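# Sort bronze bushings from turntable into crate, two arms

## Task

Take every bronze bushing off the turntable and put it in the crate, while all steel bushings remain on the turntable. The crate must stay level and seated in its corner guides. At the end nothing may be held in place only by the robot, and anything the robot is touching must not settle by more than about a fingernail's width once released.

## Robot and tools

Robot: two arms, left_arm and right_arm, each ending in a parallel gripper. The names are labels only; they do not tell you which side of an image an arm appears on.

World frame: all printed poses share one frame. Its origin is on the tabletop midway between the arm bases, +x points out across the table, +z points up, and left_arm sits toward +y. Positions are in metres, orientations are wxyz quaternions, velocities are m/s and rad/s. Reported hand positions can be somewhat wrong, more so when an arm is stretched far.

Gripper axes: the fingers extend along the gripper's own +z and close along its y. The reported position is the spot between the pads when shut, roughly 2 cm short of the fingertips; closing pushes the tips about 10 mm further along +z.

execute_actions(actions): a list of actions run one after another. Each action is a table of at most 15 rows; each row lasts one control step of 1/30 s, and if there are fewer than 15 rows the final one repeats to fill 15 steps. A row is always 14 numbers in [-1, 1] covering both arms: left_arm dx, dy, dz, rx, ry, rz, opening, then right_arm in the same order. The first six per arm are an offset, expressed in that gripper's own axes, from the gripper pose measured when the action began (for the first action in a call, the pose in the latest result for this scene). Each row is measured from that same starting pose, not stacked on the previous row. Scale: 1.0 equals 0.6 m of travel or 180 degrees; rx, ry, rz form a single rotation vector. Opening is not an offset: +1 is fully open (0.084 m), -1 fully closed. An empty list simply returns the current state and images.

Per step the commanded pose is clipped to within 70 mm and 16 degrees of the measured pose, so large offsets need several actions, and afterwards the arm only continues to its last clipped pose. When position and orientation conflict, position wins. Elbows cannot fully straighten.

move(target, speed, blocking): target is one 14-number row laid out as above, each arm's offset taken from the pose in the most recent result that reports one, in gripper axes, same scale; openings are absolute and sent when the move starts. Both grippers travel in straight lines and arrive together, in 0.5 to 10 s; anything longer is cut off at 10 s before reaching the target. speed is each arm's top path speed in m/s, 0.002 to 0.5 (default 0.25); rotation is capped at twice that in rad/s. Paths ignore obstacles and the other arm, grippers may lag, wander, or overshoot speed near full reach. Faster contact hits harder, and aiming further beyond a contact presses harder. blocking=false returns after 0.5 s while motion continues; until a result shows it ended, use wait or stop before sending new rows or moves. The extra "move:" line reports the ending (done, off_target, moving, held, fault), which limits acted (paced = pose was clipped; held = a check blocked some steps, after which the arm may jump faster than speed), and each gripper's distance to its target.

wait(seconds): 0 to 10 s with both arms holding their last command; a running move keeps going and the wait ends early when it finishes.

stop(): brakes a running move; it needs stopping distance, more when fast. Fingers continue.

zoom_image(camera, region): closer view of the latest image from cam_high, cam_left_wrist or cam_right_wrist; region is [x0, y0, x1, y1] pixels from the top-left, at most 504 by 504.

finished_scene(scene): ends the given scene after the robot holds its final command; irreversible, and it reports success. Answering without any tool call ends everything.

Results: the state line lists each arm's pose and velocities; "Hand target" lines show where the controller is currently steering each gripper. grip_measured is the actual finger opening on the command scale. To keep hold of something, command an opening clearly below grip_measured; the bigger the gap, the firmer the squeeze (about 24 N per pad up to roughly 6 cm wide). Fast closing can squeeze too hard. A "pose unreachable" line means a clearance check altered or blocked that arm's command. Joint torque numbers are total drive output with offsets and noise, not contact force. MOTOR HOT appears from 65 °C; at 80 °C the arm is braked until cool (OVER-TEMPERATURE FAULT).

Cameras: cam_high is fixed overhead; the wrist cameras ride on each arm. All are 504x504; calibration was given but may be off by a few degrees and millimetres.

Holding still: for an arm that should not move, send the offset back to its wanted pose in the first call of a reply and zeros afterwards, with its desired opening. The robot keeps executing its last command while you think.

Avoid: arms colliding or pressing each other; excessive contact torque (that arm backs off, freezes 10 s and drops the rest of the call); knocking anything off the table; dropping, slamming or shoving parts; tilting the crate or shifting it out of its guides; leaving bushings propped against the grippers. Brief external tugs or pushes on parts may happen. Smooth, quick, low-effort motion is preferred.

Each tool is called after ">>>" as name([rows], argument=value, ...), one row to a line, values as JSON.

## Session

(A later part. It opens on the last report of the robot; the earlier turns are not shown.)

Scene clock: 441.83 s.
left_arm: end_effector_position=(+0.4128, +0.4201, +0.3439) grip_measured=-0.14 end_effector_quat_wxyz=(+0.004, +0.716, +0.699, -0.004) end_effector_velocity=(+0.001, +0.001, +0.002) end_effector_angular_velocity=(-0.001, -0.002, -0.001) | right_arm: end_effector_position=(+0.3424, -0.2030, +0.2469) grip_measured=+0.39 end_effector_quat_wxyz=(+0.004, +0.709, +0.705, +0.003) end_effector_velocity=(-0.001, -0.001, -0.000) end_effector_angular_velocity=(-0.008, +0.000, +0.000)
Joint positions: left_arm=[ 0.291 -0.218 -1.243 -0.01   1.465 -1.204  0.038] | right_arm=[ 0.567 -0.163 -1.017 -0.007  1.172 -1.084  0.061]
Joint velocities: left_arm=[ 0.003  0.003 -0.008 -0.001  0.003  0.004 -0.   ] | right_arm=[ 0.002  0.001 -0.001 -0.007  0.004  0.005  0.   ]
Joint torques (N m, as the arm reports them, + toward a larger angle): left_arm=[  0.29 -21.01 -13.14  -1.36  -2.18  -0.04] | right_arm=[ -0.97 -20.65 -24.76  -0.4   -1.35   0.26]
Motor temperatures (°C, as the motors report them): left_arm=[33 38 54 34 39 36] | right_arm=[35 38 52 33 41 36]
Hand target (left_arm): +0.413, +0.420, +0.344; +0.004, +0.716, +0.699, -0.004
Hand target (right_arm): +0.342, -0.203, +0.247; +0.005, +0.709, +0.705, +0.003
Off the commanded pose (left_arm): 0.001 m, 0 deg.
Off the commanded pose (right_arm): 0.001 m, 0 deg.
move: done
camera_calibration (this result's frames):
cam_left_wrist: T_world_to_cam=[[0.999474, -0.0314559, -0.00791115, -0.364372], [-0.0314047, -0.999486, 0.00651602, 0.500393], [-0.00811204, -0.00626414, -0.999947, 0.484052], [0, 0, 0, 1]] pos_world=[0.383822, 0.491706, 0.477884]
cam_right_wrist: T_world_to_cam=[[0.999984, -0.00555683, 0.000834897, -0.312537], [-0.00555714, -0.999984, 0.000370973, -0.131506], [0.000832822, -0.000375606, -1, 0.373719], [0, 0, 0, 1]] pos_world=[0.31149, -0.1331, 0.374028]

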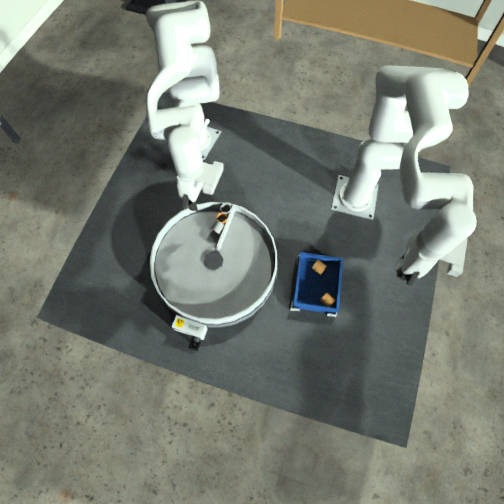

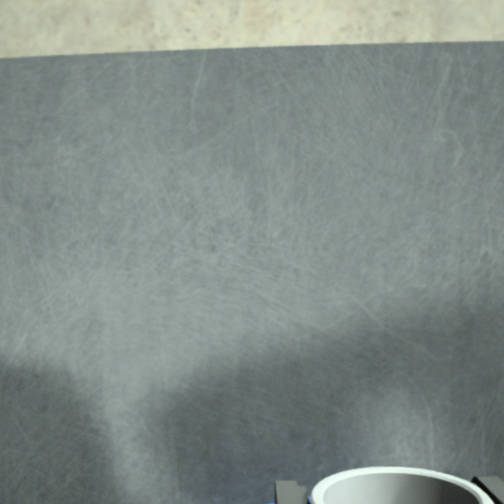

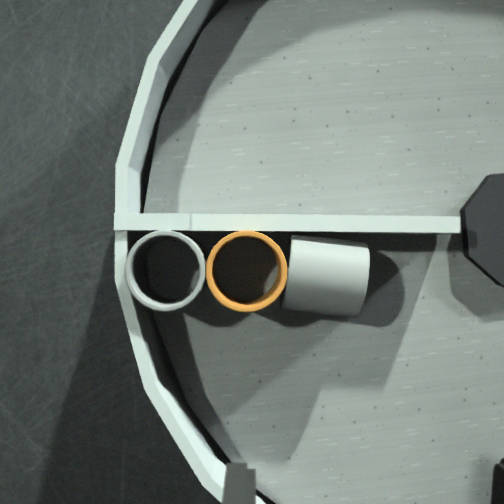

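>>> move(target=[0,0,0,0,0,0,-1, 0.058,0.039,0.195,0,0,0,0.4], speed=0.15)

>>> move(target=[0,0,0,0,0,0,-1, 0,0,0.058,0,0,0,0.4], speed=0.04)

>>> move(target=[0,0,0,0,0,0,-1, 0.033,0.03,0,0,0,0,0.4], speed=0.03)

>>> move(target=[0,0,0,0,0,0,-1, 0,0,0,0,0,0,-1])

>>> move(target=[0,0,0,0,0,0,-1, 0,0,-0.13,0,0,0,-1], speed=0.1)

Scene clock: 479.40 s.
left_arm: end_effector_position=(+0.4128, +0.4201, +0.3439) grip_measured=-0.14 end_effector_quat_wxyz=(+0.004, +0.716, +0.699, -0.004) end_effector_velocity=(+0.000, -0.000, +0.000) end_effector_angular_velocity=(+0.000, -0.000, -0.000) | right_arm: end_effector_position=(+0.3671, -0.1685, +0.1309) grip_measured=+0.39 end_effector_quat_wxyz=(+0.004, +0.709, +0.705, +0.004) end_effector_velocity=(-0.001, -0.000, -0.004) end_effector_angular_velocity=(-0.002, +0.004, -0.000)
Joint positions: left_arm=[ 0.291 -0.218 -1.243 -0.01   1.465 -1.204  0.038] | right_arm=[ 0.607  0.094 -0.958 -0.009  0.854 -1.04   0.061]
Joint velocities: left_arm=[-0.001 -0.    -0.    -0.    -0.    -0.001 -0.   ] | right_arm=[ 0.     0.008  0.002  0.    -0.004  0.001  0.   ]
Joint torques (N m, as the arm reports them, + toward a larger angle): left_arm=[  0.2  -21.09 -12.27  -1.4   -1.92   0.15] | right_arm=[ -0.54 -24.97 -22.87  -0.09  -1.38   0.12]
Motor temperatures (°C, as the motors report them): left_arm=[33 38 55 34 39 36] | right_arm=[35 37 54 33 41 36]
Hand target (left_arm): +0.413, +0.420, +0.344; +0.004, +0.716, +0.699, -0.004
Hand target (right_arm): +0.367, -0.169, +0.130; +0.004, +0.709, +0.705, +0.003
Off the commanded pose (left_arm): 0.000 m, 0 deg.
Off the commanded pose (right_arm): 0.001 m, 0 deg.
move: done
camera_calibration (this result's frames):
cam_left_wrist: T_world_to_cam=[[0.999474, -0.0314551, -0.007911, -0.364373], [-0.0314039, -0.999486, 0.00651596, 0.500393], [-0.00811189, -0.00626409, -0.999947, 0.484053], [0, 0, 0, 1]] pos_world=[0.383822, 0.491707, 0.477884]
cam_right_wrist: T_world_to_cam=[[0.999984, -0.00542838, 0.00175357, -0.337016], [-0.00542771, -0.999985, -0.000386047, -0.0967525], [0.00175564, 0.000376523, -0.999998, 0.257449], [0, 0, 0, 1]] pos_world=[0.336034, -0.0986775, 0.258002]

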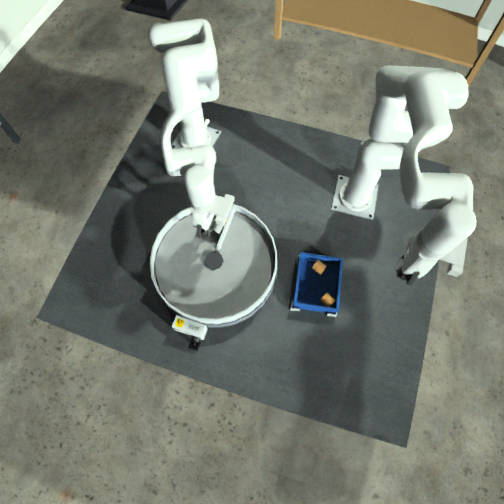

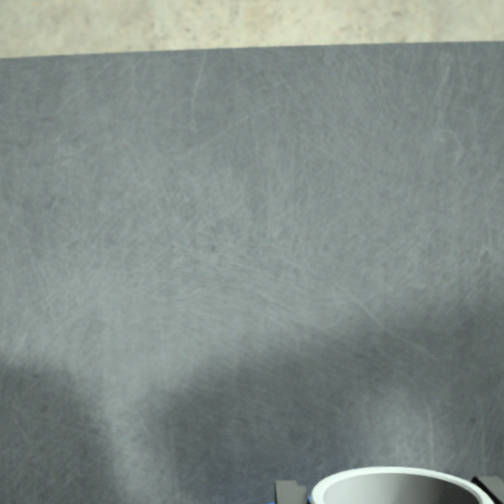

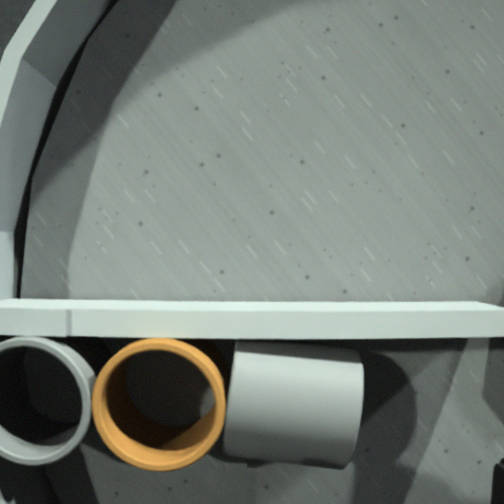

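Scene clock: 481.10 s.
left_arm: end_effector_position=(+0.4128, +0.4201, +0.3439) grip_measured=-0.14 end_effector_quat_wxyz=(+0.004, +0.716, +0.699, -0.004) end_effector_velocity=(+0.000, -0.000, +0.000) end_effector_angular_velocity=(-0.000, -0.001, +0.000) | right_arm: end_effector_position=(+0.3683, -0.1763, +0.0926) grip_measured=+0.39 end_effector_quat_wxyz=(+0.006, +0.710, +0.704, -0.002) end_effector_velocity=(+0.000, +0.001, +0.002) end_effector_angular_velocity=(+0.000, +0.001, -0.000)
Joint positions: left_arm=[ 0.291 -0.218 -1.243 -0.01   1.465 -1.204  0.038] | right_arm=[ 0.593  0.161 -0.92  -0.018  0.759 -1.044  0.061]
Joint velocities: left_arm=[-0.001  0.    -0.001 -0.     0.    -0.001 -0.   ] | right_arm=[ 0.001 -0.001 -0.005  0.001  0.007  0.001 -0.   ]
Joint torques (N m, as the arm reports them, + toward a larger angle): left_arm=[ -0.14 -20.97 -13.03  -1.11  -2.18   0.05] | right_arm=[ 22.06 -21.68 -28.57   9.9   -7.02   1.75]
Motor temperatures (°C, as the motors report them): left_arm=[33 38 55 34 39 36] | right_arm=[35 37 53 33 42 36]
Hand target (left_arm): +0.413, +0.420, +0.344; +0.004, +0.716, +0.699, -0.004
Hand target (right_arm): +0.367, -0.169, +0.096; +0.004, +0.709, +0.705, +0.004
Off the commanded pose (left_arm): 0.000 m, 0 deg.
Off the commanded pose (right_arm): 0.009 m, 1 deg.
move: off_target (right_arm)
camera_calibration (this result's frames):
cam_left_wrist: T_world_to_cam=[[0.999474, -0.0314551, -0.00791104, -0.364373], [-0.0314038, -0.999486, 0.00651599, 0.500393], [-0.00811193, -0.00626412, -0.999947, 0.484053], [0, 0, 0, 1]] pos_world=[0.383822, 0.491707, 0.477884]
cam_right_wrist: T_world_to_cam=[[0.999957, -0.00846652, -0.0036858, -0.338205], [-0.00843146, -0.99992, 0.00942847, -0.10443], [-0.00376533, -0.009397, -0.999949, 0.219541], [0, 0, 0, 1]] pos_world=[0.338137, -0.105222, 0.219267]

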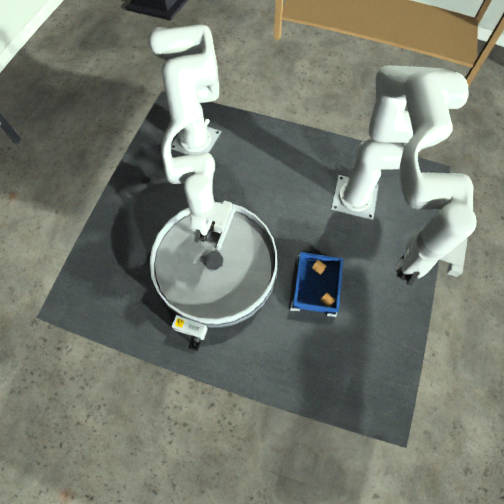

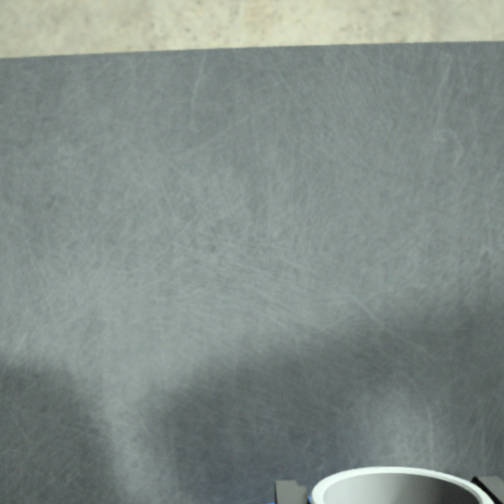

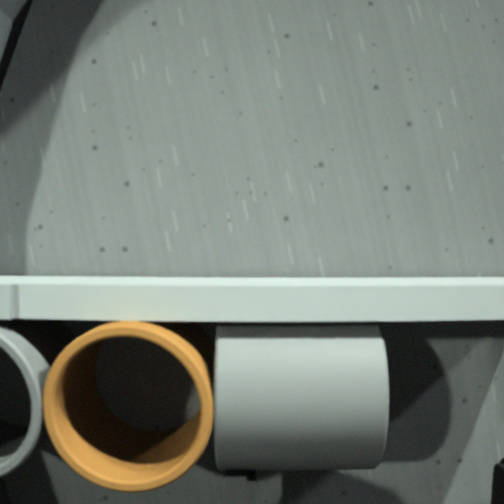

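Scene clock: 482.27 s.
left_arm: end_effector_position=(+0.4128, +0.4201, +0.3439) grip_measured=-0.14 end_effector_quat_wxyz=(+0.004, +0.716, +0.699, -0.004) end_effector_velocity=(-0.000, -0.000, -0.000) end_effector_angular_velocity=(-0.001, +0.001, -0.001) | right_arm: end_effector_position=(+0.3746, -0.1759, +0.0822) grip_measured=+0.40 end_effector_quat_wxyz=(+0.003, +0.710, +0.704, -0.030) end_effector_velocity=(+0.000, -0.000, +0.000) end_effector_angular_velocity=(-0.004, +0.004, +0.001)
Joint positions: left_arm=[ 0.291 -0.218 -1.243 -0.01   1.465 -1.204  0.038] | right_arm=[ 0.592  0.233 -0.996 -0.032  0.82  -1.037  0.061]
Joint velocities: left_arm=[-0.     0.     0.    -0.001  0.001  0.001 -0.   ] | right_arm=[-0.     0.002 -0.006 -0.002  0.009  0.001 -0.   ]
Joint torques (N m, as the arm reports them, + toward a larger angle): left_arm=[  0.41 -20.97 -12.66  -0.68  -2.33   0.18] | right_arm=[ 25.76 -33.17 -52.    13.05 -15.95   2.76]
Motor temperatures (°C, as the motors report them): left_arm=[33 38 55 34 39 36] | right_arm=[35 37 55 34 43 36]
Hand target (left_arm): +0.413, +0.420, +0.344; +0.004, +0.716, +0.699, -0.004
Hand target (right_arm): +0.386, -0.157, +0.093; +0.005, +0.710, +0.704, -0.002
Off the commanded pose (left_arm): 0.000 m, 0 deg.
Off the commanded pose (right_arm): 0.025 m, 3 deg.
move: off_target (right_arm)
camera_calibration (this result's frames):
cam_left_wrist: T_world_to_cam=[[0.999474, -0.0314553, -0.00791096, -0.364373], [-0.0314041, -0.999486, 0.00651587, 0.500393], [-0.00811185, -0.00626401, -0.999947, 0.484052], [0, 0, 0, 1]] pos_world=[0.383822, 0.491707, 0.477884]
cam_right_wrist: T_world_to_cam=[[0.99883, -0.0086848, -0.0475683, -0.340556], [-0.00646187, -0.998889, 0.0466873, -0.107517], [-0.0479209, -0.0463253, -0.997776, 0.219001], [0, 0, 0, 1]] pos_world=[0.349957, -0.10021, 0.207334]

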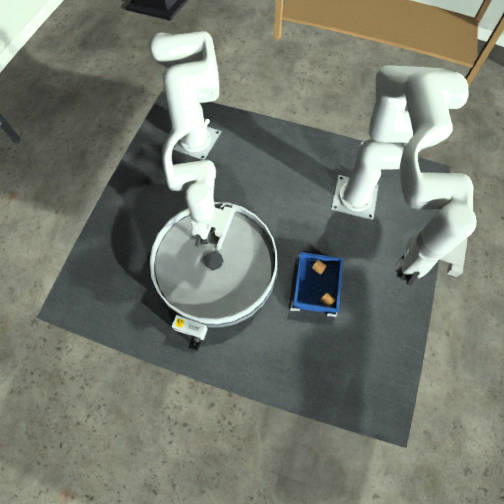

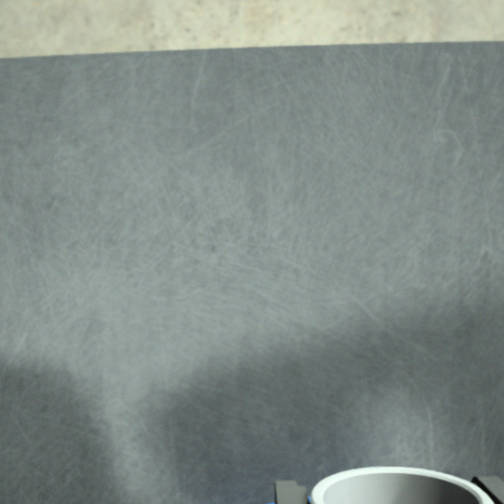

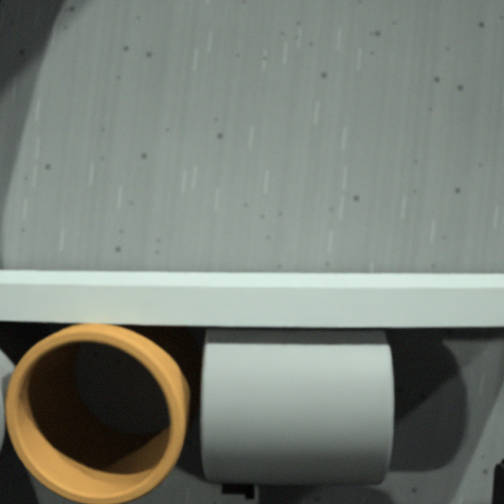

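Scene clock: 483.07 s.
left_arm: end_effector_position=(+0.4128, +0.4201, +0.3439) grip_measured=-0.14 end_effector_quat_wxyz=(+0.004, +0.716, +0.699, -0.004) end_effector_velocity=(+0.000, -0.001, +0.000) end_effector_angular_velocity=(-0.000, +0.000, -0.001) | right_arm: end_effector_position=(+0.3748, -0.1786, +0.0821) grip_measured=-1.00 end_effector_quat_wxyz=(+0.003, +0.711, +0.703, -0.033) end_effector_velocity=(+0.003, -0.000, +0.002) end_effector_angular_velocity=(+0.004, -0.008, -0.000)
Joint positions: left_arm=[ 0.291 -0.218 -1.243 -0.01   1.465 -1.204  0.038] | right_arm=[ 0.587  0.233 -0.996 -0.034  0.825 -1.036  0.   ]
Joint velocities: left_arm=[-0.001  0.    -0.001 -0.     0.001  0.    -0.   ] | right_arm=[-0.003 -0.002 -0.001 -0.001 -0.006 -0.002  0.   ]
Joint torques (N m, as the arm reports them, + toward a larger angle): left_arm=[  0.44 -21.16 -12.66  -1.24  -2.3    0.27] | right_arm=[ 16.76 -32.36 -36.27   6.47  -7.65   0.43]
Motor temperatures (°C, as the motors report them): left_arm=[33 38 55 34 39 36] | right_arm=[35 37 55 34 43 36]
Hand target (left_arm): +0.413, +0.420, +0.344; +0.004, +0.716, +0.699, -0.004
Hand target (right_arm): +0.375, -0.176, +0.082; +0.003, +0.710, +0.704, -0.030
Off the commanded pose (left_arm): 0.000 m, 0 deg.
Off the commanded pose (right_arm): 0.003 m, 0 deg.
move: done
camera_calibration (this result's frames):
cam_left_wrist: T_world_to_cam=[[0.999474, -0.0314552, -0.00791091, -0.364373], [-0.031404, -0.999486, 0.0065159, 0.500393], [-0.0081118, -0.00626404, -0.999947, 0.484053], [0, 0, 0, 1]] pos_world=[0.383822, 0.491707, 0.477884]
cam_right_wrist: T_world_to_cam=[[0.99864, -0.0122857, -0.0506689, -0.341165], [-0.00974418, -0.998696, 0.0501048, -0.109164], [-0.0512184, -0.049543, -0.997458, 0.219384], [0, 0, 0, 1]] pos_world=[0.350874, -0.102344, 0.20701]

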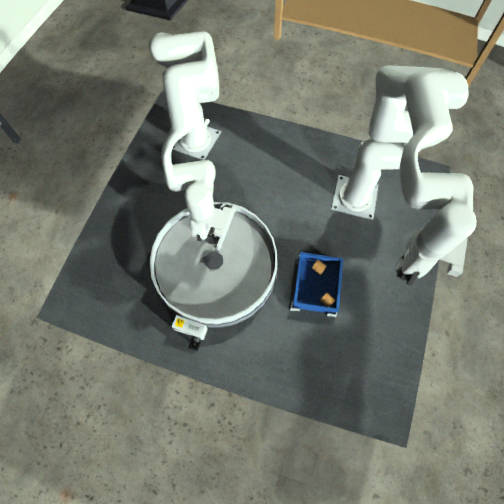

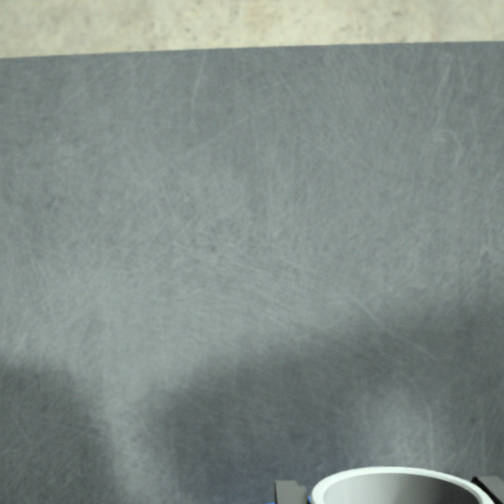

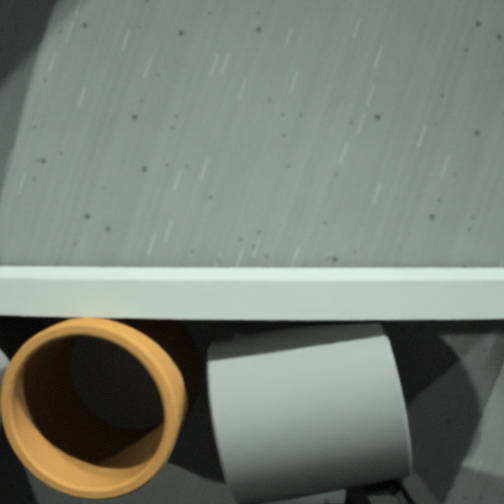

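Scene clock: 484.23 s.
left_arm: end_effector_position=(+0.4128, +0.4201, +0.3439) grip_measured=-0.14 end_effector_quat_wxyz=(+0.004, +0.716, +0.699, -0.004) end_effector_velocity=(-0.000, +0.000, -0.000) end_effector_angular_velocity=(-0.001, +0.000, +0.002) | right_arm: end_effector_position=(+0.3780, -0.1746, +0.1592) grip_measured=-1.00 end_effector_quat_wxyz=(+0.003, +0.711, +0.703, -0.033) end_effector_velocity=(+0.000, -0.001, +0.002) end_effector_angular_velocity=(-0.002, +0.002, -0.000)
Joint positions: left_arm=[ 0.291 -0.218 -1.243 -0.01   1.465 -1.204  0.038] | right_arm=[ 0.593  0.124 -1.1   -0.028  1.038 -1.04   0.   ]
Joint velocities: left_arm=[ 0.001 -0.     0.001 -0.001 -0.    -0.001  0.   ] | right_arm=[-0.001 -0.002 -0.004 -0.001  0.008 -0.001  0.   ]
Joint torques (N m, as the arm reports them, + toward a larger angle): left_arm=[  0.69 -21.16 -12.84  -1.06  -1.97  -0.01] | right_arm=[ -0.94 -26.13 -23.71  -0.42  -1.35   0.1 ]
Motor temperatures (°C, as the motors report them): left_arm=[33 38 55 34 39 36] | right_arm=[35 37 55 34 43 36]
Hand target (left_arm): +0.413, +0.420, +0.344; +0.004, +0.716, +0.699, -0.004
Hand target (right_arm): +0.378, -0.175, +0.160; +0.004, +0.711, +0.702, -0.033
Off the commanded pose (left_arm): 0.000 m, 0 deg.
Off the commanded pose (right_arm): 0.001 m, 0 deg.
move: done
camera_calibration (this result's frames):
cam_left_wrist: T_world_to_cam=[[0.999474, -0.0314552, -0.00791073, -0.364373], [-0.031404, -0.999486, 0.00651584, 0.500393], [-0.00811161, -0.00626398, -0.999947, 0.484052], [0, 0, 0, 1]] pos_world=[0.383822, 0.491707, 0.477884]
cam_right_wrist: T_world_to_cam=[[0.998604, -0.0122548, -0.0513828, -0.34025], [-0.00965405, -0.998674, 0.0505623, -0.109132], [-0.0519343, -0.0499956, -0.997398, 0.296869], [0, 0, 0, 1]] pos_world=[0.354139, -0.0983152, 0.284132]

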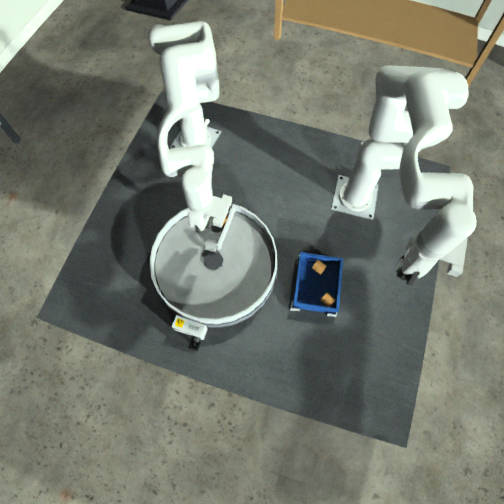

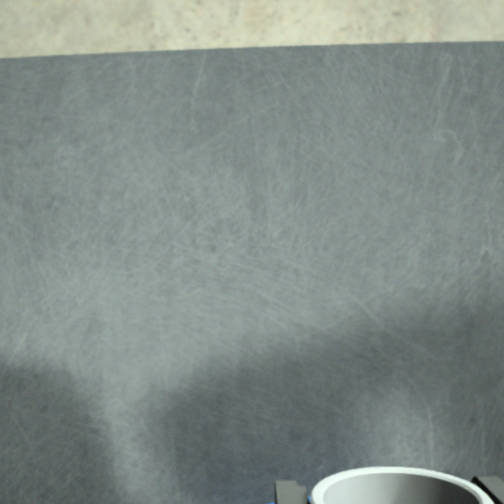

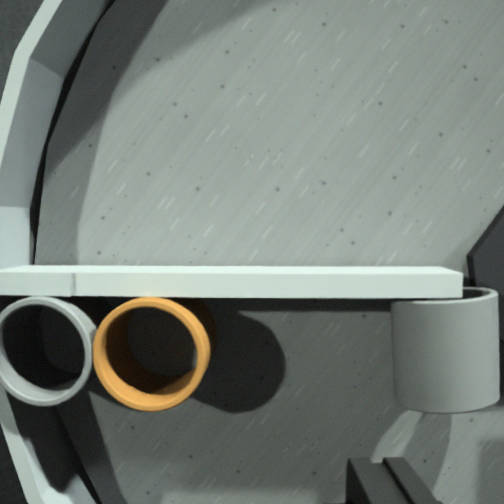

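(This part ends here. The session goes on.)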